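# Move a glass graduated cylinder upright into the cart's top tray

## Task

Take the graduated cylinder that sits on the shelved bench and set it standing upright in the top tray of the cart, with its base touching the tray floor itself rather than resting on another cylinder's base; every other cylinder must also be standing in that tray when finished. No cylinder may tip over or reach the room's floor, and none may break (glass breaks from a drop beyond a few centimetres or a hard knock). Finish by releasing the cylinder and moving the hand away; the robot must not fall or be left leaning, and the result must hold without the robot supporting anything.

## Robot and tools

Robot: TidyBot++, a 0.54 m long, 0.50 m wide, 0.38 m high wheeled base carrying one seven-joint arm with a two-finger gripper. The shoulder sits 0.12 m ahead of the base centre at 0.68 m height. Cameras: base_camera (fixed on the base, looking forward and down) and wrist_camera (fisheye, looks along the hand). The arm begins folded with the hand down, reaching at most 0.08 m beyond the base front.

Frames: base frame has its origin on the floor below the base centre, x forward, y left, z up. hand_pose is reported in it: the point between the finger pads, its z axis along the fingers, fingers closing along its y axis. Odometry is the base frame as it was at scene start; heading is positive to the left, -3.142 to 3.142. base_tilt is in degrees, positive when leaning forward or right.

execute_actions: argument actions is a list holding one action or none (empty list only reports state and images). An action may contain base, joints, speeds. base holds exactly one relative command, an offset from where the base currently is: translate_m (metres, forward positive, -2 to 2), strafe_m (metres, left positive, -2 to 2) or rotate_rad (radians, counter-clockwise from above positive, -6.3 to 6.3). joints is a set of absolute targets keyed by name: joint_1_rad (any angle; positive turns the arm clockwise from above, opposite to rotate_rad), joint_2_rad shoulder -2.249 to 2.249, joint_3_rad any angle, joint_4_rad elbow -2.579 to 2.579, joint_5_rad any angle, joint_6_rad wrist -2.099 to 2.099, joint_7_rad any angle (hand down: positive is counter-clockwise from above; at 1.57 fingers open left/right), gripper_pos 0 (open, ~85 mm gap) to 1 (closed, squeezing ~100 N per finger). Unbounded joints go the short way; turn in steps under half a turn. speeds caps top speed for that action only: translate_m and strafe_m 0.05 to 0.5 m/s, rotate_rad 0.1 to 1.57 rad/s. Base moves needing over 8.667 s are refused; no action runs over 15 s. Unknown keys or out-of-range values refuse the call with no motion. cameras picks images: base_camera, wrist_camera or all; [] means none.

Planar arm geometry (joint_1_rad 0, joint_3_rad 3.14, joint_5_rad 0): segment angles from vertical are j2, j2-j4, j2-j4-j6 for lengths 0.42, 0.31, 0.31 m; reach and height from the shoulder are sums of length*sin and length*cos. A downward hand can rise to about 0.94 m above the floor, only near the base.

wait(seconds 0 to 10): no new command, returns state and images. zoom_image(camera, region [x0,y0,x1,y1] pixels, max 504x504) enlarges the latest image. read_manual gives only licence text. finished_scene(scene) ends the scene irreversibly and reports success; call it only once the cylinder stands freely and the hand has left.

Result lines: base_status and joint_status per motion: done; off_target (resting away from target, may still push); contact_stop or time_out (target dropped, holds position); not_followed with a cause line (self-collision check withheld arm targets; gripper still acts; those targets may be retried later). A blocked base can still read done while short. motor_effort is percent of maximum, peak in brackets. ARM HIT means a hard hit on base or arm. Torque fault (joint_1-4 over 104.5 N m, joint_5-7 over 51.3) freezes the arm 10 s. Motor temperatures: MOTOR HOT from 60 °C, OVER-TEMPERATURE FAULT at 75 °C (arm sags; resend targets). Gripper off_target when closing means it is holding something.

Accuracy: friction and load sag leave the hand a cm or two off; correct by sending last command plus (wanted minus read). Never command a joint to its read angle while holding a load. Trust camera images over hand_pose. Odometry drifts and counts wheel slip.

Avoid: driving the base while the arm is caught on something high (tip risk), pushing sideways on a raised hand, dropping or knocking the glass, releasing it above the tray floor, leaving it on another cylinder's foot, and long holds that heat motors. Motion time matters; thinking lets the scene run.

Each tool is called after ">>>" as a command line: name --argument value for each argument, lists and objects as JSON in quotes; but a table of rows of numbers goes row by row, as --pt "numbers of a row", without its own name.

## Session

>>> execute_actions --actions '[]'

Scene clock: 0.00 s.
Motor temperatures (°C, as the motors report them): [33 32 29 30 33 38 44]
base_odometry: x=+0.000 y=+0.000 heading=+0.000 (m, m, rad; odometry frame)
base_tilt: forward=+0.5 right=+0.1 (deg)
base_status: not commanded
joint_positions: joint_1_rad=-0.013 joint_2_rad=-0.367 joint_3_rad=+3.093 joint_4_rad=-2.531 joint_5_rad=+0.012 joint_6_rad=-0.833 joint_7_rad=+1.570 gripper_pos=+0.000
joint_status: not commanded
motor_effort: joint_1_rad=+1 joint_2_rad=-1 joint_3_rad=+0 joint_4_rad=+15 joint_5_rad=+0 joint_6_rad=+1 joint_7_rad=-1 (%)
hand_pose: x=+0.2727 y=+0.0059 z=+0.5904 quat_wxyz=(+0.011, +0.997, +0.033, +0.072) (m; base frame)
pictures: base_camera, wrist_camera
camera_calibration (this result's frames):
wrist_camera: T_world_to_cam=[[0.020334, -0.999778, -0.00558545, 0.00706951], [-0.98036, -0.0188423, -0.196314, 0.443526], [0.196165, 0.00946761, -0.980525, 0.657844], [0, 0, 0, 1]] pos_world=[0.305625, 0.0091968, 0.732142]
Images, in order (width x height): base_camera 644x364, wrist_camera 644x476.

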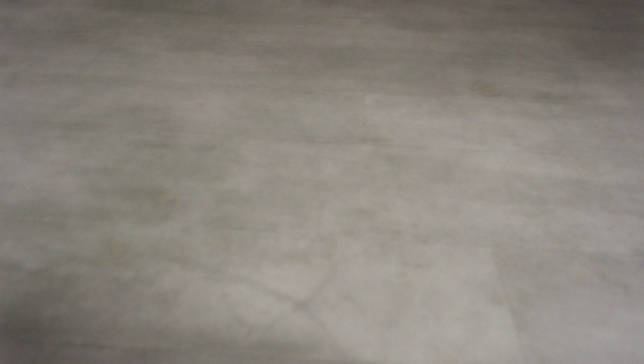

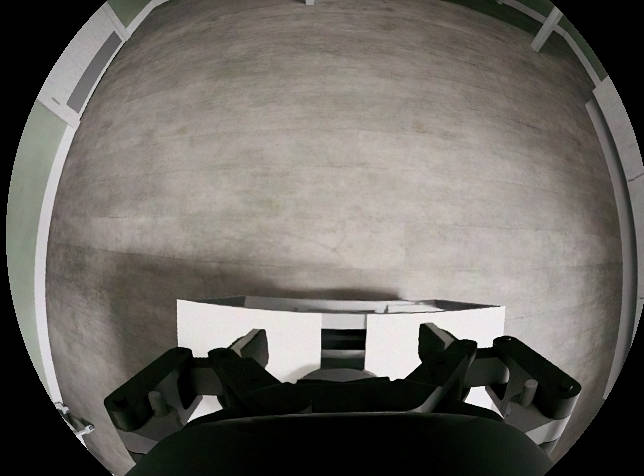

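>>> execute_actions --actions '[{"joints":{"joint_2_rad":-0.4,"joint_3_rad":3.155,"joint_4_rad":-1.9,"joint_6_rad":-0.3}}]' --cameras '["wrist_camera"]'

>>> execute_actions --actions '[{"joints":{"joint_1_rad":-2.0,"joint_2_rad":0.2,"joint_4_rad":-0.6,"joint_6_rad":-1.4}}]' --cameras '["wrist_camera"]'

Scene clock: 3.97 s.
Motor temperatures (°C, as the motors report them): [33 32 29 30 33 38 44]
base_odometry: x=+0.000 y=+0.000 heading=+0.000 (m, m, rad; odometry frame)
base_tilt: forward=+0.5 right=+0.1 (deg)
base_status: not commanded
joint_positions: joint_1_rad=-0.013 joint_2_rad=-0.383 joint_3_rad=+3.138 joint_4_rad=-1.921 joint_5_rad=+0.012 joint_6_rad=-0.325 joint_7_rad=+1.570 gripper_pos=+0.000
joint_status: all done
motor_effort: joint_1_rad=+1(1) joint_2_rad=-7(8) joint_3_rad=+0(1) joint_4_rad=+22(22) joint_5_rad=+0(0) joint_6_rad=+8(8) joint_7_rad=-1(1) (%)
hand_pose: x=+0.5740 y=+0.0082 z=+0.9922 quat_wxyz=(+0.000, +0.803, +0.010, +0.596) (m; base frame)
pictures: wrist_camera
camera_calibration (this result's frames):
wrist_camera: T_world_to_cam=[[0.0274261, -0.998792, -0.0407812, 0.0363518], [-0.238092, 0.0330955, -0.970679, 1.15969], [0.970855, 0.0363317, -0.236897, -0.190014], [0, 0, 0, 1]] pos_world=[0.459592, 0.00483083, 1.08216]
Images, in order (width x height): wrist_camera 644x476.

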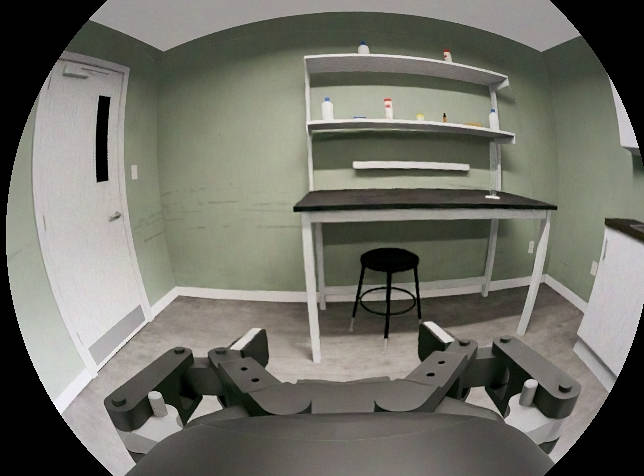

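Scene clock: 7.07 s.
Motor temperatures (°C, as the motors report them): [33 32 29 30 33 38 44]
base_odometry: x=+0.000 y=+0.000 heading=+0.000 (m, m, rad; odometry frame)
base_tilt: forward=+0.5 right=+0.0 (deg)
base_status: not commanded
joint_positions: joint_1_rad=-1.987 joint_2_rad=+0.181 joint_3_rad=+3.144 joint_4_rad=-0.627 joint_5_rad=+0.012 joint_6_rad=-1.371 joint_7_rad=+1.570 gripper_pos=+0.000
joint_status: all done
motor_effort: joint_1_rad=+1(0) joint_2_rad=-21(22) joint_3_rad=-1(2) joint_4_rad=+16(23) joint_5_rad=+0(1) joint_6_rad=+6(9) joint_7_rad=+0(1) (%)
hand_pose: x=-0.1035 y=+0.5123 z=+1.1351 quat_wxyz=(-0.384, +0.486, +0.741, +0.258) (m; base frame)
pictures: wrist_camera
camera_calibration (this result's frames):
wrist_camera: T_world_to_cam=[[0.920539, 0.387943, -0.0459209, -0.0478445], [0.168471, -0.500292, -0.849309, 1.29792], [-0.352458, 0.774085, -0.525895, 0.29643], [0, 0, 0, 1]] pos_world=[-0.0701409, 0.43844, 1.25603]
Images, in order (width x height): wrist_camera 644x476.

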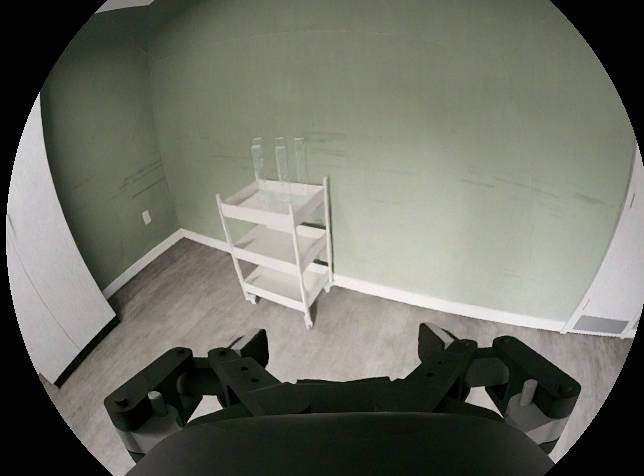

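>>> zoom_image --camera "wrist_camera" --region '[210, 125, 340, 245]'

Region (210, 125, 340, 245) of wrist_camera's 644x476 image, scaled by 3.877; it fills the top 465 rows of this view, and the rest is white.

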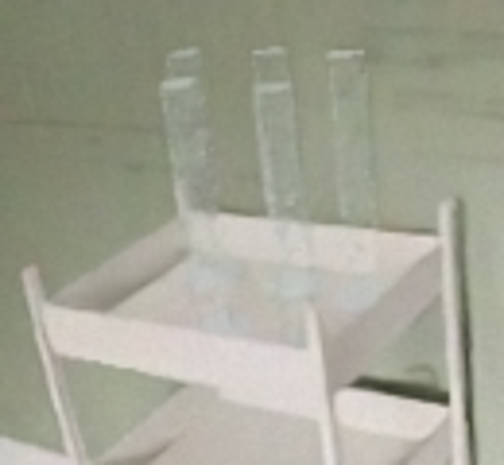

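>>> execute_actions --actions '[{"base":{"strafe_m":-1.0},"joints":{"joint_1_rad":0.01,"joint_2_rad":0.19,"joint_4_rad":-1.485,"joint_6_rad":0.10}}]' --cameras '["wrist_camera"]'

>>> execute_actions --actions '[{"base":{"translate_m":0.85}}]'

Scene clock: 27.17 s.
Motor temperatures (°C, as the motors report them): [33 32 29 30 33 38 44]
base_odometry: x=+0.000 y=-1.000 heading=+0.000 (m, m, rad; odometry frame)
base_tilt: forward=+0.6 right=+0.1 (deg)
base_status: done
joint_positions: joint_1_rad=+0.008 joint_2_rad=+0.195 joint_3_rad=+3.152 joint_4_rad=-1.458 joint_5_rad=+0.012 joint_6_rad=+0.071 joint_7_rad=+1.570 gripper_pos=+0.000
joint_status: all done
motor_effort: joint_1_rad=+0(3) joint_2_rad=-27(30) joint_3_rad=-1(3) joint_4_rad=+22(23) joint_5_rad=-1(1) joint_6_rad=+7(7) joint_7_rad=-1(1) (%)
hand_pose: x=+0.8250 y=-0.0103 z=+1.0653 quat_wxyz=(+0.011, +0.711, -0.001, +0.703) (m; base frame)
pictures: wrist_camera
camera_calibration (this result's frames):
wrist_camera: T_world_to_cam=[[0.00897232, -0.999343, -0.0351191, 0.0231866], [0.0423081, 0.0354685, -0.998475, 1.08932], [0.999064, 0.00747281, 0.0425986, -0.737031], [0, 0, 0, 1]] pos_world=[0.690046, -0.00995744, 1.11987]
Images, in order (width x height): wrist_camera 644x476.

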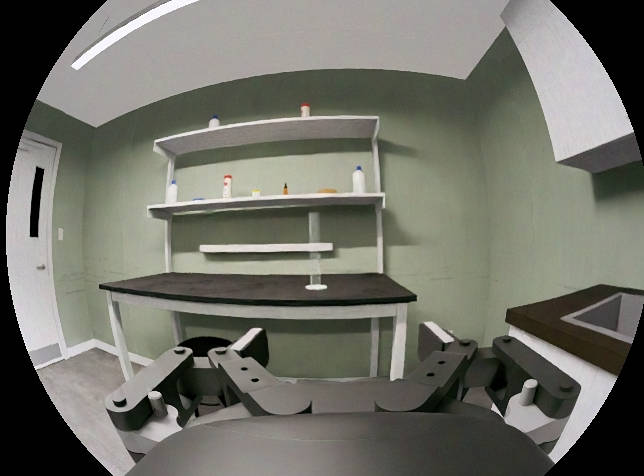

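Scene clock: 30.23 s.
Motor temperatures (°C, as the motors report them): [33 32 29 30 33 38 44]
base_odometry: x=+0.850 y=-1.001 heading=+0.000 (m, m, rad; odometry frame)
base_tilt: forward=+0.5 right=+0.0 (deg)
base_status: done
joint_positions: joint_1_rad=+0.008 joint_2_rad=+0.193 joint_3_rad=+3.152 joint_4_rad=-1.461 joint_5_rad=+0.012 joint_6_rad=+0.073 joint_7_rad=+1.570 gripper_pos=+0.000
joint_status: not commanded
motor_effort: joint_1_rad=+1(1) joint_2_rad=-28(31) joint_3_rad=-1(0) joint_4_rad=+23(23) joint_5_rad=+0(0) joint_6_rad=+8(8) joint_7_rad=-1(0) (%)
hand_pose: x=+0.8243 y=-0.0103 z=+1.0653 quat_wxyz=(+0.011, +0.711, -0.001, +0.703) (m; base frame)
pictures: base_camera, wrist_camera
camera_calibration (this result's frames):
wrist_camera: T_world_to_cam=[[0.00904575, -0.999343, -0.0351065, 0.0231338], [0.043464, 0.0354677, -0.998425, 1.08835], [0.999014, 0.00750563, 0.0437563, -0.737532], [0, 0, 0, 1]] pos_world=[0.689291, -0.00994697, 1.11972]
Images, in order (width x height): base_camera 644x364, wrist_camera 644x476.

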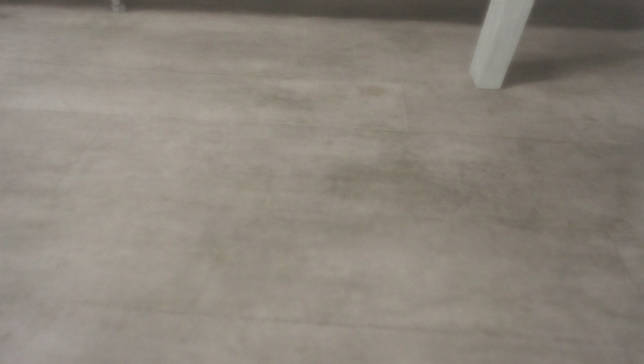

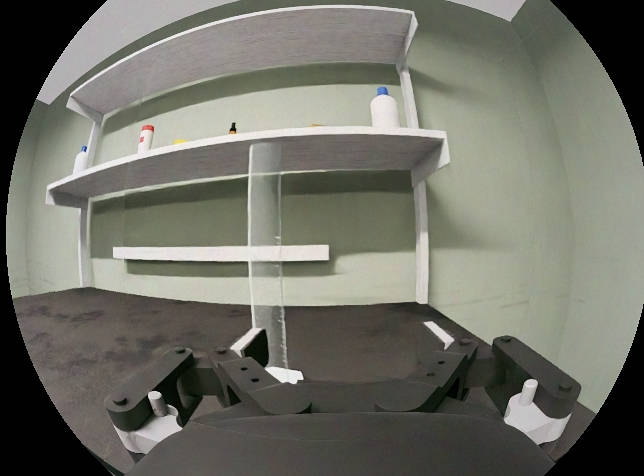

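>>> execute_actions --actions '[{"base":{"strafe_m":0.09},"joints":{"joint_4_rad":-1.378,"joint_6_rad":0.0}}]' --cameras '["wrist_camera"]'

Scene clock: 35.17 s.
Motor temperatures (°C, as the motors report them): [33 32 29 30 33 38 44]
base_odometry: x=+0.851 y=-0.911 heading=-0.001 (m, m, rad; odometry frame)
base_tilt: forward=+0.5 right=+0.0 (deg)
base_status: done
joint_positions: joint_1_rad=+0.004 joint_2_rad=+0.193 joint_3_rad=+3.151 joint_4_rad=-1.395 joint_5_rad=+0.012 joint_6_rad=+0.030 joint_7_rad=+1.570 gripper_pos=+0.000
joint_status: all done
motor_effort: joint_1_rad=+1(4) joint_2_rad=-27(28) joint_3_rad=+0(2) joint_4_rad=+22(23) joint_5_rad=-1(0) joint_6_rad=+8(8) joint_7_rad=+0(1) (%)
hand_pose: x=+0.8254 y=-0.0075 z=+1.0930 quat_wxyz=(+0.010, +0.703, +0.000, +0.711) (m; base frame)
pictures: wrist_camera
camera_calibration (this result's frames):
wrist_camera: T_world_to_cam=[[0.013394, -0.999315, -0.0345011, 0.0225716], [0.0657277, 0.0353095, -0.997213, 1.09617], [0.997748, 0.011089, 0.0661556, -0.763236], [0, 0, 0, 1]] pos_world=[0.689166, -0.00768554, 1.14438]
Images, in order (width x height): wrist_camera 644x476.

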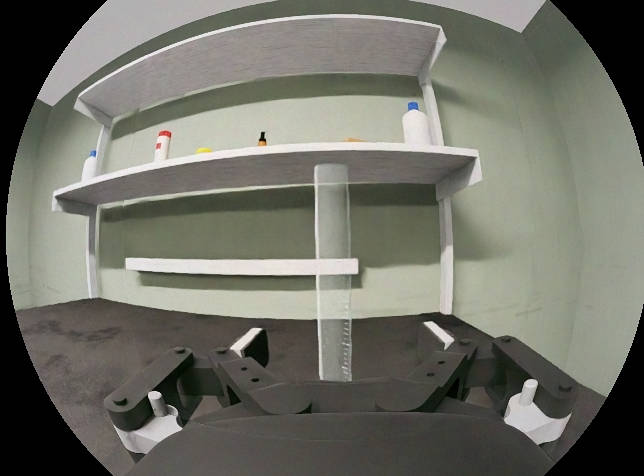

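>>> execute_actions --actions '[{"base":{"translate_m":0.192},"joints":{"joint_1_rad":-0.012},"speeds":{"translate_m":0.2}}]' --cameras '["wrist_camera"]'

Scene clock: 39.23 s.
Motor temperatures (°C, as the motors report them): [33 33 29 30 33 38 44]
base_odometry: x=+1.043 y=-0.911 heading=+0.000 (m, m, rad; odometry frame)
base_tilt: forward=+0.6 right=+0.1 (deg)
base_status: done
joint_positions: joint_1_rad=-0.004 joint_2_rad=+0.192 joint_3_rad=+3.151 joint_4_rad=-1.395 joint_5_rad=+0.012 joint_6_rad=+0.027 joint_7_rad=+1.570 gripper_pos=+0.000
joint_status: all done
motor_effort: joint_1_rad=+0(2) joint_2_rad=-28(30) joint_3_rad=+0(1) joint_4_rad=+23(24) joint_5_rad=+0(0) joint_6_rad=+8(9) joint_7_rad=-1(1) (%)
hand_pose: x=+0.8249 y=-0.0021 z=+1.0933 quat_wxyz=(+0.007, +0.703, +0.003, +0.711) (m; base frame)
pictures: wrist_camera
camera_calibration (this result's frames):
wrist_camera: T_world_to_cam=[[0.0210251, -0.999182, -0.0345405, 0.0217649], [0.0644539, 0.0358309, -0.997277, 1.09743], [0.997699, 0.0187416, 0.0651546, -0.761689], [0, 0, 0, 1]] pos_world=[0.688745, -0.00329948, 1.14482]
Images, in order (width x height): wrist_camera 644x476.

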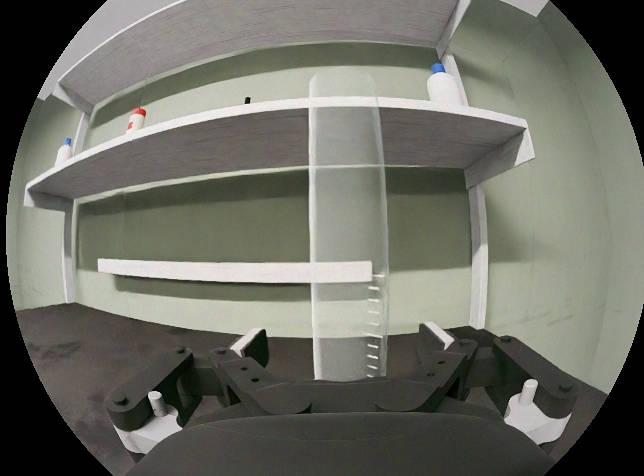

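>>> execute_actions --actions '[{"base":{"translate_m":0.013},"joints":{"joint_1_rad":0.011,"gripper_pos":0.35},"speeds":{"translate_m":0.05}}]' --cameras '["wrist_camera"]'

Scene clock: 42.07 s.
Motor temperatures (°C, as the motors report them): [33 33 29 30 33 38 44]
base_odometry: x=+1.056 y=-0.911 heading=+0.000 (m, m, rad; odometry frame)
base_tilt: forward=+0.5 right=+0.1 (deg)
base_status: done
joint_positions: joint_1_rad=+0.004 joint_2_rad=+0.192 joint_3_rad=+3.151 joint_4_rad=-1.395 joint_5_rad=+0.012 joint_6_rad=+0.027 joint_7_rad=+1.570 gripper_pos=+0.350
joint_status: all done
motor_effort: joint_1_rad=+1(3) joint_2_rad=-28(30) joint_3_rad=+0(1) joint_4_rad=+23(23) joint_5_rad=-1(1) joint_6_rad=+8(8) joint_7_rad=-1(0) (%)
hand_pose: x=+0.8251 y=-0.0071 z=+1.0929 quat_wxyz=(+0.009, +0.703, +0.000, +0.711) (m; base frame)
pictures: wrist_camera
camera_calibration (this result's frames):
wrist_camera: T_world_to_cam=[[0.0138504, -0.999307, -0.0345562, 0.0226383], [0.0639732, 0.0353743, -0.997324, 1.09764], [0.997855, 0.0116027, 0.0644188, -0.761094], [0, 0, 0, 1]] pos_world=[0.688929, -0.00737498, 1.14452]
Images, in order (width x height): wrist_camera 644x476.

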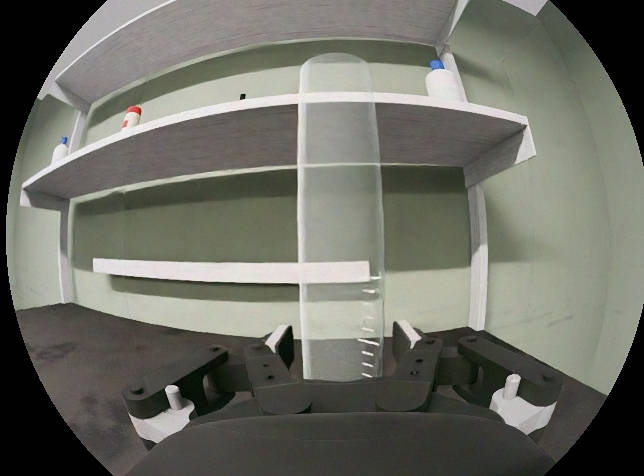

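>>> execute_actions --actions '[{"joints":{"gripper_pos":1.0}}]' --cameras '[]'

>>> execute_actions --actions '[{"joints":{"joint_2_rad":0.11}}]' --cameras '["wrist_camera"]'

Scene clock: 46.47 s.
Motor temperatures (°C, as the motors report them): [33 33 29 30 33 38 44]
base_odometry: x=+1.056 y=-0.911 heading=+0.000 (m, m, rad; odometry frame)
base_tilt: forward=+0.6 right=+0.1 (deg)
base_status: not commanded
joint_positions: joint_1_rad=+0.004 joint_2_rad=+0.192 joint_3_rad=+3.151 joint_4_rad=-1.395 joint_5_rad=+0.012 joint_6_rad=+0.027 joint_7_rad=+1.570 gripper_pos=+0.557
joint_status: gripper_pos off_target (ended at +0.557, target +1.000)
motor_effort: joint_1_rad=+1(1) joint_2_rad=-26(27) joint_3_rad=-1(1) joint_4_rad=+21(23) joint_5_rad=-1(0) joint_6_rad=+7(8) joint_7_rad=+0(1) (%)
hand_pose: x=+0.8251 y=-0.0071 z=+1.0929 quat_wxyz=(+0.009, +0.703, +0.000, +0.711) (m; base frame)
pictures: none
No camera images: the call's "cameras" was empty. Leave "cameras" out to get every camera's image.

Scene clock: 47.50 s.
Motor temperatures (°C, as the motors report them): [33 33 29 30 33 38 44]
base_odometry: x=+1.056 y=-0.911 heading=+0.000 (m, m, rad; odometry frame)
base_tilt: forward=+0.5 right=+0.1 (deg)
base_status: not commanded
joint_positions: joint_1_rad=+0.004 joint_2_rad=+0.131 joint_3_rad=+3.151 joint_4_rad=-1.395 joint_5_rad=+0.012 joint_6_rad=+0.015 joint_7_rad=+1.570 gripper_pos=+0.557
joint_status: all done
motor_effort: joint_1_rad=+1(1) joint_2_rad=-27(32) joint_3_rad=-1(1) joint_4_rad=+25(26) joint_5_rad=-1(1) joint_6_rad=+10(10) joint_7_rad=-1(1) (%)
hand_pose: x=+0.7990 y=-0.0071 z=+1.1313 quat_wxyz=(+0.009, +0.686, +0.000, +0.728) (m; base frame)
pictures: wrist_camera
camera_calibration (this result's frames):
wrist_camera: T_world_to_cam=[[0.0153352, -0.999311, -0.0337974, 0.0223183], [0.112254, 0.0353083, -0.993052, 1.09415], [0.993561, 0.0114348, 0.112718, -0.788758], [0, 0, 0, 1]] pos_world=[0.660514, -0.00731049, 1.17621]
Images, in order (width x height): wrist_camera 644x476.

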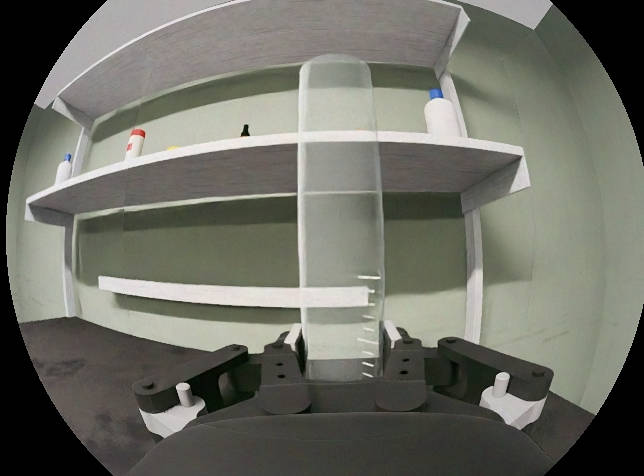

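>>> execute_actions --actions '[{"base":{"translate_m":-0.4}}]' --cameras '[]'

>>> execute_actions --actions '[{"base":{"strafe_m":1.5},"joints":{"joint_1_rad":-1.585,"joint_2_rad":-0.225,"joint_4_rad":-2.14,"joint_6_rad":0.405}}]'

Scene clock: 54.60 s.
Motor temperatures (°C, as the motors report them): [33 33 29 31 33 38 44]
base_odometry: x=+0.656 y=-0.911 heading=+0.000 (m, m, rad; odometry frame)
base_tilt: forward=+0.5 right=+0.1 (deg)
base_status: done
joint_positions: joint_1_rad=+0.005 joint_2_rad=+0.120 joint_3_rad=+3.152 joint_4_rad=-1.395 joint_5_rad=+0.012 joint_6_rad=+0.013 joint_7_rad=+1.570 gripper_pos=+0.557
joint_status: not commanded
motor_effort: joint_1_rad=+1(3) joint_2_rad=-26(33) joint_3_rad=-1(4) joint_4_rad=+24(26) joint_5_rad=+0(1) joint_6_rad=+9(10) joint_7_rad=-1(1) (%)
hand_pose: x=+0.7937 y=-0.0079 z=+1.1388 quat_wxyz=(+0.010, +0.682, -0.001, +0.731) (m; base frame)
pictures: none
No camera images: the call's "cameras" was empty. Leave "cameras" out to get every camera's image.

Scene clock: 59.10 s.
Motor temperatures (°C, as the motors report them): [33 33 29 31 33 38 44]
base_odometry: x=+0.655 y=+0.590 heading=+0.000 (m, m, rad; odometry frame)
base_tilt: forward=+0.5 right=+0.0 (deg)
base_status: done
joint_positions: joint_1_rad=-1.571 joint_2_rad=-0.200 joint_3_rad=+3.154 joint_4_rad=-2.127 joint_5_rad=+0.012 joint_6_rad=+0.365 joint_7_rad=+1.570 gripper_pos=+0.557
joint_status: all done
motor_effort: joint_1_rad=+1(3) joint_2_rad=-14(29) joint_3_rad=-1(3) joint_4_rad=+23(27) joint_5_rad=+0(0) joint_6_rad=+9(10) joint_7_rad=-1(0) (%)
hand_pose: x=+0.1231 y=+0.5225 z=+0.9871 quat_wxyz=(-0.498, +0.498, +0.498, +0.506) (m; base frame)
pictures: base_camera, wrist_camera
camera_calibration (this result's frames):
wrist_camera: T_world_to_cam=[[0.99902, 0.019526, -0.0397337, -0.0905148], [-0.0408678, 0.0615978, -0.997264, 1.01738], [-0.017025, 0.99791, 0.0623354, -0.448333], [0, 0, 0, 1]] pos_world=[0.124371, 0.386495, 1.03895]
Images, in order (width x height): base_camera 644x364, wrist_camera 644x476.

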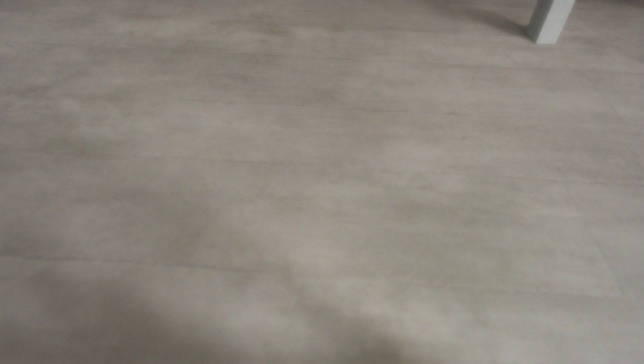

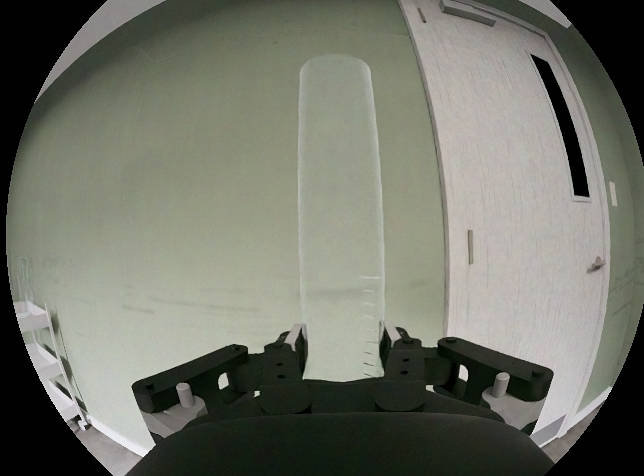

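>>> execute_actions --actions '[{"base":{"translate_m":-1.745}}]' --cameras '["wrist_camera"]'

Scene clock: 65.27 s.
Motor temperatures (°C, as the motors report them): [33 33 29 31 33 39 44]
base_odometry: x=-1.091 y=+0.589 heading=+0.000 (m, m, rad; odometry frame)
base_tilt: forward=+0.5 right=+0.1 (deg)
base_status: done
joint_positions: joint_1_rad=-1.574 joint_2_rad=-0.200 joint_3_rad=+3.154 joint_4_rad=-2.128 joint_5_rad=+0.012 joint_6_rad=+0.366 joint_7_rad=+1.570 gripper_pos=+0.557
joint_status: not commanded
motor_effort: joint_1_rad=+0(2) joint_2_rad=-15(16) joint_3_rad=-1(4) joint_4_rad=+24(24) joint_5_rad=+0(0) joint_6_rad=+10(10) joint_7_rad=-1(1) (%)
hand_pose: x=+0.1220 y=+0.5224 z=+0.9869 quat_wxyz=(-0.499, +0.497, +0.499, +0.505) (m; base frame)
pictures: wrist_camera
camera_calibration (this result's frames):
wrist_camera: T_world_to_cam=[[0.998973, 0.0215785, -0.0398289, -0.0904468], [-0.0410881, 0.0614528, -0.997264, 1.01727], [-0.0190718, 0.997877, 0.0622763, -0.447917], [0, 0, 0, 1]] pos_world=[0.123609, 0.386404, 1.03878]
Images, in order (width x height): wrist_camera 644x476.

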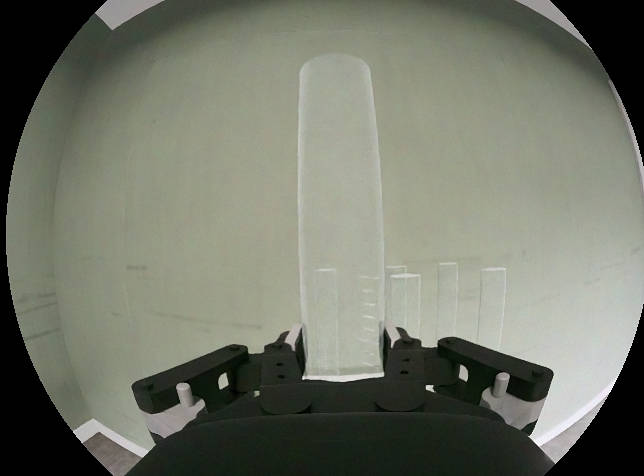

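>>> zoom_image --camera "wrist_camera" --region '[290, 245, 530, 395]'

Region (290, 245, 530, 395) of wrist_camera's 644x476 image, scaled by 2.100; it fills the top 315 rows of this view, and the rest is white.

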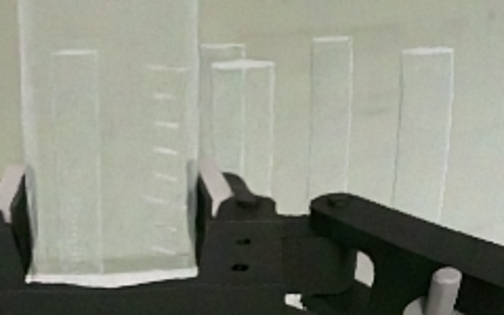

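>>> execute_actions --actions '[{"base":{"strafe_m":0.225},"joints":{"joint_1_rad":-1.645},"speeds":{"strafe_m":0.2}}]' --cameras '["wrist_camera"]'

Scene clock: 80.37 s.
Motor temperatures (°C, as the motors report them): [33 33 29 31 33 39 44]
base_odometry: x=-1.091 y=+0.814 heading=+0.001 (m, m, rad; odometry frame)
base_tilt: forward=+0.5 right=+0.0 (deg)
base_status: done
joint_positions: joint_1_rad=-1.634 joint_2_rad=-0.207 joint_3_rad=+3.154 joint_4_rad=-2.129 joint_5_rad=+0.012 joint_6_rad=+0.366 joint_7_rad=+1.570 gripper_pos=+0.557
joint_status: all done
motor_effort: joint_1_rad=+1(0) joint_2_rad=-14(17) joint_3_rad=-1(2) joint_4_rad=+24(25) joint_5_rad=+0(1) joint_6_rad=+10(9) joint_7_rad=-1(1) (%)
hand_pose: x=+0.0903 y=+0.5194 z=+0.9900 quat_wxyz=(-0.516, +0.480, +0.512, +0.492) (m; base frame)
pictures: wrist_camera
camera_calibration (this result's frames):
wrist_camera: T_world_to_cam=[[0.995788, 0.0826684, -0.0396399, -0.0901984], [-0.0451035, 0.0653051, -0.996845, 1.01724], [-0.079819, 0.994435, 0.0687587, -0.444843], [0, 0, 0, 1]] pos_world=[0.100193, 0.383394, 1.04104]
Images, in order (width x height): wrist_camera 644x476.

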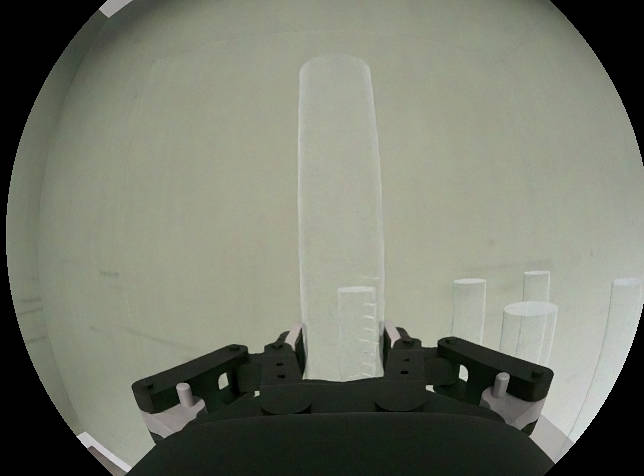

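>>> execute_actions --actions '[{"joints":{"joint_2_rad":-0.078,"joint_4_rad":-2.218,"joint_6_rad":0.625}}]' --cameras '["wrist_camera"]'

Scene clock: 84.50 s.
Motor temperatures (°C, as the motors report them): [33 33 29 31 33 39 44]
base_odometry: x=-1.091 y=+0.814 heading=+0.001 (m, m, rad; odometry frame)
base_tilt: forward=+0.5 right=+0.0 (deg)
base_status: not commanded
joint_positions: joint_1_rad=-1.634 joint_2_rad=-0.071 joint_3_rad=+3.154 joint_4_rad=-2.209 joint_5_rad=+0.012 joint_6_rad=+0.583 joint_7_rad=+1.570 gripper_pos=+0.557
joint_status: all done
motor_effort: joint_1_rad=+1(1) joint_2_rad=-18(20) joint_3_rad=-1(1) joint_4_rad=+22(24) joint_5_rad=+0(0) joint_6_rad=+10(10) joint_7_rad=-1(1) (%)
hand_pose: x=+0.0878 y=+0.5458 z=+0.9378 quat_wxyz=(-0.516, +0.479, +0.512, +0.491) (m; base frame)
pictures: wrist_camera
camera_calibration (this result's frames):
wrist_camera: T_world_to_cam=[[0.995623, 0.0848852, -0.0391072, -0.0936197], [-0.0448394, 0.066707, -0.996765, 0.96245], [-0.0820018, 0.994155, 0.0702212, -0.468697], [0, 0, 0, 1]] pos_world=[0.0979317, 0.409702, 0.988588]
Images, in order (width x height): wrist_camera 644x476.

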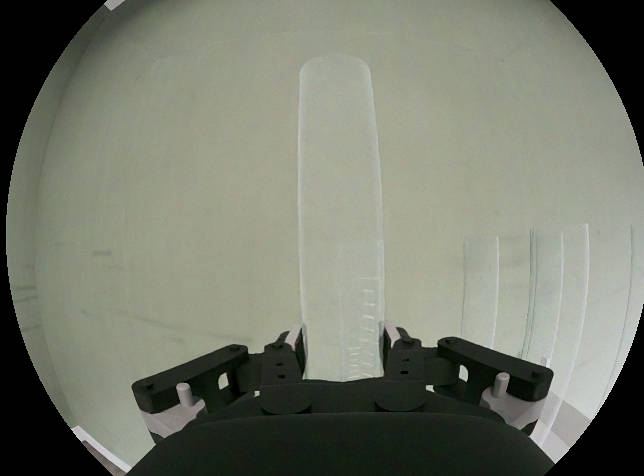

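>>> execute_actions --actions '[{"joints":{"joint_2_rad":0.033,"joint_4_rad":-2.342,"joint_6_rad":0.853}}]' --cameras '["wrist_camera"]'

Scene clock: 89.10 s.
Motor temperatures (°C, as the motors report them): [33 33 29 31 33 39 44]
base_odometry: x=-1.091 y=+0.814 heading=+0.001 (m, m, rad; odometry frame)
base_tilt: forward=+0.5 right=+0.0 (deg)
base_status: not commanded
joint_positions: joint_1_rad=-1.634 joint_2_rad=+0.038 joint_3_rad=+3.154 joint_4_rad=-2.335 joint_5_rad=+0.012 joint_6_rad=+0.811 joint_7_rad=+1.570 gripper_pos=+0.557
joint_status: all done
motor_effort: joint_1_rad=+1(0) joint_2_rad=-19(21) joint_3_rad=-1(0) joint_4_rad=+19(22) joint_5_rad=+1(0) joint_6_rad=+9(10) joint_7_rad=-1(1) (%)
hand_pose: x=+0.0869 y=+0.5449 z=+0.8791 quat_wxyz=(-0.515, +0.480, +0.514, +0.489) (m; base frame)
pictures: wrist_camera
camera_calibration (this result's frames):
wrist_camera: T_world_to_cam=[[0.995435, 0.0867521, -0.0397815, -0.0953146], [-0.0450296, 0.0594015, -0.997218, 0.908405], [-0.0841476, 0.994457, 0.0630367, -0.45744], [0, 0, 0, 1]] pos_world=[0.0972921, 0.409212, 0.930921]
Images, in order (width x height): wrist_camera 644x476.

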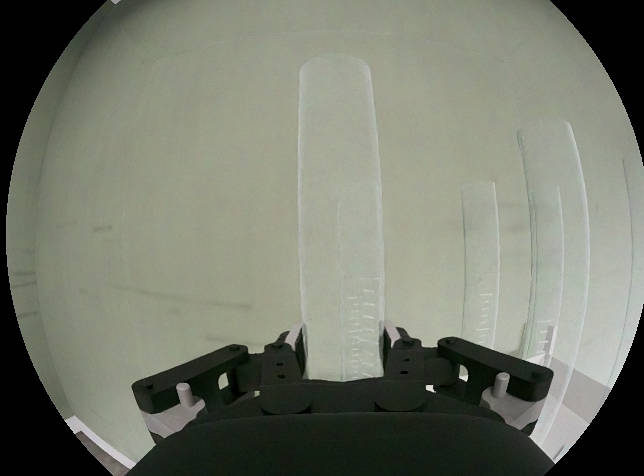

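>>> execute_actions --actions '[{"joints":{"joint_2_rad":0.094,"joint_4_rad":-2.388,"joint_6_rad":0.955}}]' --cameras '[]'

>>> execute_actions --actions '[{"joints":{"joint_2_rad":0.135,"joint_4_rad":-2.416,"joint_6_rad":1.018}}]' --cameras '["wrist_camera"]'

Scene clock: 92.07 s.
Motor temperatures (°C, as the motors report them): [33 33 29 31 33 39 44]
base_odometry: x=-1.091 y=+0.814 heading=+0.001 (m, m, rad; odometry frame)
base_tilt: forward=+0.5 right=+0.0 (deg)
base_status: not commanded
joint_positions: joint_1_rad=-1.634 joint_2_rad=+0.093 joint_3_rad=+3.154 joint_4_rad=-2.376 joint_5_rad=+0.012 joint_6_rad=+0.915 joint_7_rad=+1.570 gripper_pos=+0.557
joint_status: all done
motor_effort: joint_1_rad=+0(1) joint_2_rad=-20(22) joint_3_rad=+0(0) joint_4_rad=+18(20) joint_5_rad=+0(0) joint_6_rad=+10(11) joint_7_rad=-1(1) (%)
hand_pose: x=+0.0864 y=+0.5453 z=+0.8600 quat_wxyz=(-0.517, +0.478, +0.513, +0.491) (m; base frame)
pictures: none
No camera images: the call's "cameras" was empty. Leave "cameras" out to get every camera's image.

Scene clock: 92.83 s.
Motor temperatures (°C, as the motors report them): [33 33 29 31 33 39 44]
base_odometry: x=-1.091 y=+0.814 heading=+0.001 (m, m, rad; odometry frame)
base_tilt: forward=+0.5 right=+0.0 (deg)
base_status: not commanded
joint_positions: joint_1_rad=-1.634 joint_2_rad=+0.132 joint_3_rad=+3.154 joint_4_rad=-2.402 joint_5_rad=+0.012 joint_6_rad=+0.979 joint_7_rad=+1.570 gripper_pos=+0.557
joint_status: all done
motor_effort: joint_1_rad=+1(1) joint_2_rad=-20(22) joint_3_rad=+0(1) joint_4_rad=+17(18) joint_5_rad=+0(1) joint_6_rad=+9(10) joint_7_rad=-1(1) (%)
hand_pose: x=+0.0862 y=+0.5451 z=+0.8454 quat_wxyz=(-0.517, +0.479, +0.513, +0.490) (m; base frame)
pictures: wrist_camera
camera_calibration (this result's frames):
wrist_camera: T_world_to_cam=[[0.995281, 0.0884049, -0.0399923, -0.0967424], [-0.0458516, 0.065273, -0.996813, 0.871267], [-0.0855128, 0.993944, 0.0690185, -0.460273], [0, 0, 0, 1]] pos_world=[0.0968758, 0.409167, 0.896389]
Images, in order (width x height): wrist_camera 644x476.

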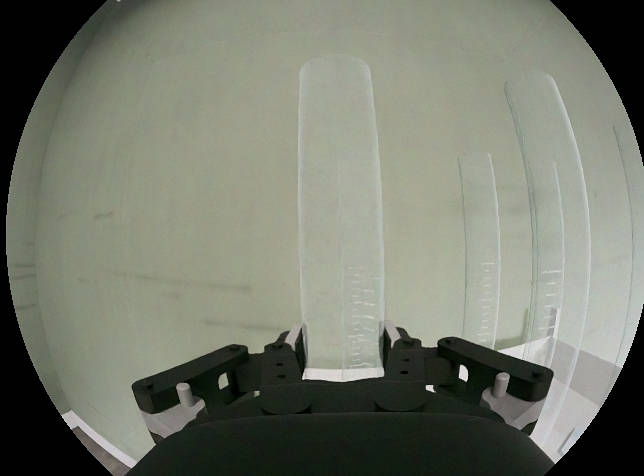

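>>> execute_actions --actions '[{"joints":{"joint_2_rad":0.16,"joint_4_rad":-2.421,"joint_6_rad":1.028}}]' --cameras '["wrist_camera"]'

Scene clock: 96.07 s.
Motor temperatures (°C, as the motors report them): [33 33 29 31 33 39 44]
base_odometry: x=-1.091 y=+0.814 heading=+0.001 (m, m, rad; odometry frame)
base_tilt: forward=+0.5 right=+0.0 (deg)
base_status: not commanded
joint_positions: joint_1_rad=-1.634 joint_2_rad=+0.148 joint_3_rad=+3.154 joint_4_rad=-2.403 joint_5_rad=+0.012 joint_6_rad=+0.994 joint_7_rad=+1.570 gripper_pos=+0.557
joint_status: all done
motor_effort: joint_1_rad=+1(1) joint_2_rad=-20(21) joint_3_rad=-1(0) joint_4_rad=+16(17) joint_5_rad=-1(1) joint_6_rad=+9(10) joint_7_rad=-1(1) (%)
hand_pose: x=+0.0860 y=+0.5475 z=+0.8409 quat_wxyz=(-0.517, +0.479, +0.514, +0.490) (m; base frame)
pictures: wrist_camera
camera_calibration (this result's frames):
wrist_camera: T_world_to_cam=[[0.995274, 0.0884785, -0.0400074, -0.0969626], [-0.0457415, 0.0637589, -0.996917, 0.867549], [-0.0856548, 0.994035, 0.0675047, -0.461072], [0, 0, 0, 1]] pos_world=[0.0966944, 0.411587, 0.892119]
Images, in order (width x height): wrist_camera 644x476.

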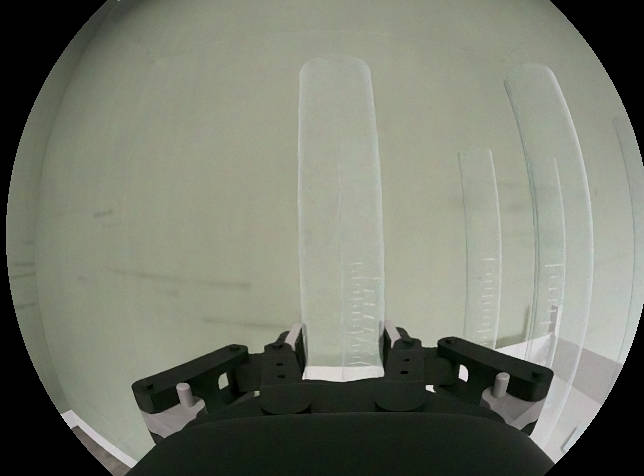

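Contact made. Release.

>>> execute_actions --actions '[{"joints":{"gripper_pos":0.25}}]' --cameras '["wrist_camera"]'

Scene clock: 98.20 s.
Motor temperatures (°C, as the motors report them): [33 33 29 31 33 39 44]
base_odometry: x=-1.091 y=+0.814 heading=+0.001 (m, m, rad; odometry frame)
base_tilt: forward=+0.5 right=+0.0 (deg)
base_status: not commanded
joint_positions: joint_1_rad=-1.634 joint_2_rad=+0.148 joint_3_rad=+3.154 joint_4_rad=-2.403 joint_5_rad=+0.012 joint_6_rad=+0.998 joint_7_rad=+1.570 gripper_pos=+0.250
joint_status: all done
motor_effort: joint_1_rad=+0(1) joint_2_rad=-19(20) joint_3_rad=-1(1) joint_4_rad=+14(15) joint_5_rad=+0(1) joint_6_rad=+8(9) joint_7_rad=-1(1) (%)
hand_pose: x=+0.0860 y=+0.5474 z=+0.8421 quat_wxyz=(-0.518, +0.478, +0.513, +0.491) (m; base frame)
pictures: wrist_camera
camera_calibration (this result's frames):
wrist_camera: T_world_to_cam=[[0.995262, 0.0886592, -0.0399067, -0.0970884], [-0.0459716, 0.0674527, -0.996663, 0.866486], [-0.0856715, 0.993775, 0.0712089, -0.464108], [0, 0, 0, 1]] pos_world=[0.0967013, 0.41138, 0.892769]
Images, in order (width x height): wrist_camera 644x476.

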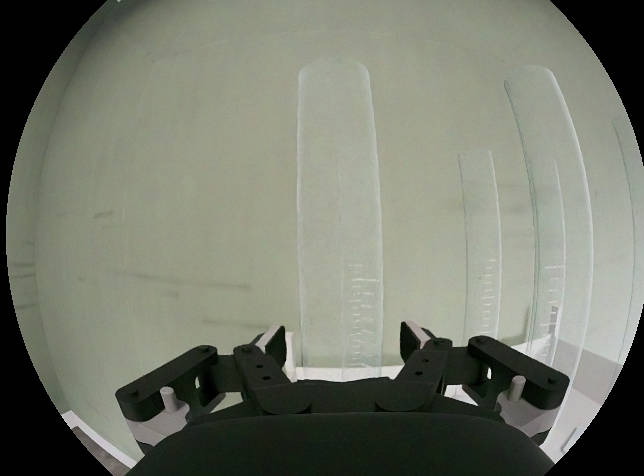

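>>> execute_actions --actions '[{"base":{"strafe_m":-0.4}}]' --cameras '["wrist_camera"]'

Scene clock: 101.50 s.
Motor temperatures (°C, as the motors report them): [33 33 29 31 33 39 44]
base_odometry: x=-1.091 y=+0.414 heading=+0.000 (m, m, rad; odometry frame)
base_tilt: forward=+0.5 right=+0.0 (deg)
base_status: done
joint_positions: joint_1_rad=-1.636 joint_2_rad=+0.155 joint_3_rad=+3.154 joint_4_rad=-2.405 joint_5_rad=+0.012 joint_6_rad=+1.000 joint_7_rad=+1.570 gripper_pos=+0.250
joint_status: not commanded
motor_effort: joint_1_rad=+1(2) joint_2_rad=-19(21) joint_3_rad=-1(2) joint_4_rad=+14(16) joint_5_rad=-1(0) joint_6_rad=+8(8) joint_7_rad=-1(1) (%)
hand_pose: x=+0.0852 y=+0.5482 z=+0.8383 quat_wxyz=(-0.516, +0.479, +0.515, +0.489) (m; base frame)
pictures: wrist_camera
camera_calibration (this result's frames):
wrist_camera: T_world_to_cam=[[0.99515, 0.0898347, -0.0400724, -0.0969731], [-0.0456793, 0.0612521, -0.997077, 0.866308], [-0.0871176, 0.994071, 0.0650586, -0.459513], [0, 0, 0, 1]] pos_world=[0.0960435, 0.412437, 0.889785]
Images, in order (width x height): wrist_camera 644x476.

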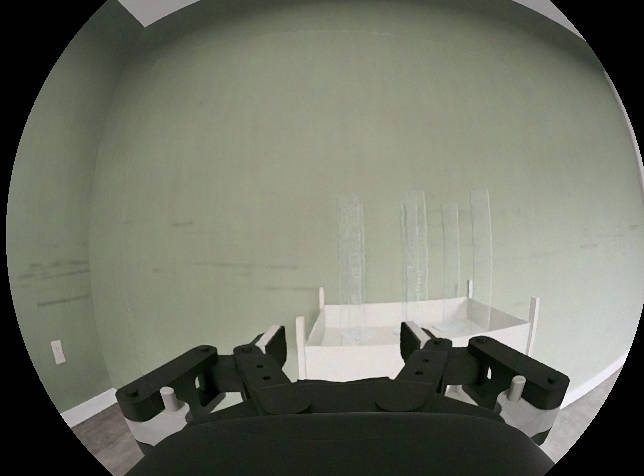

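>>> finished_scene --scene 2

The scene is finished: the task was done.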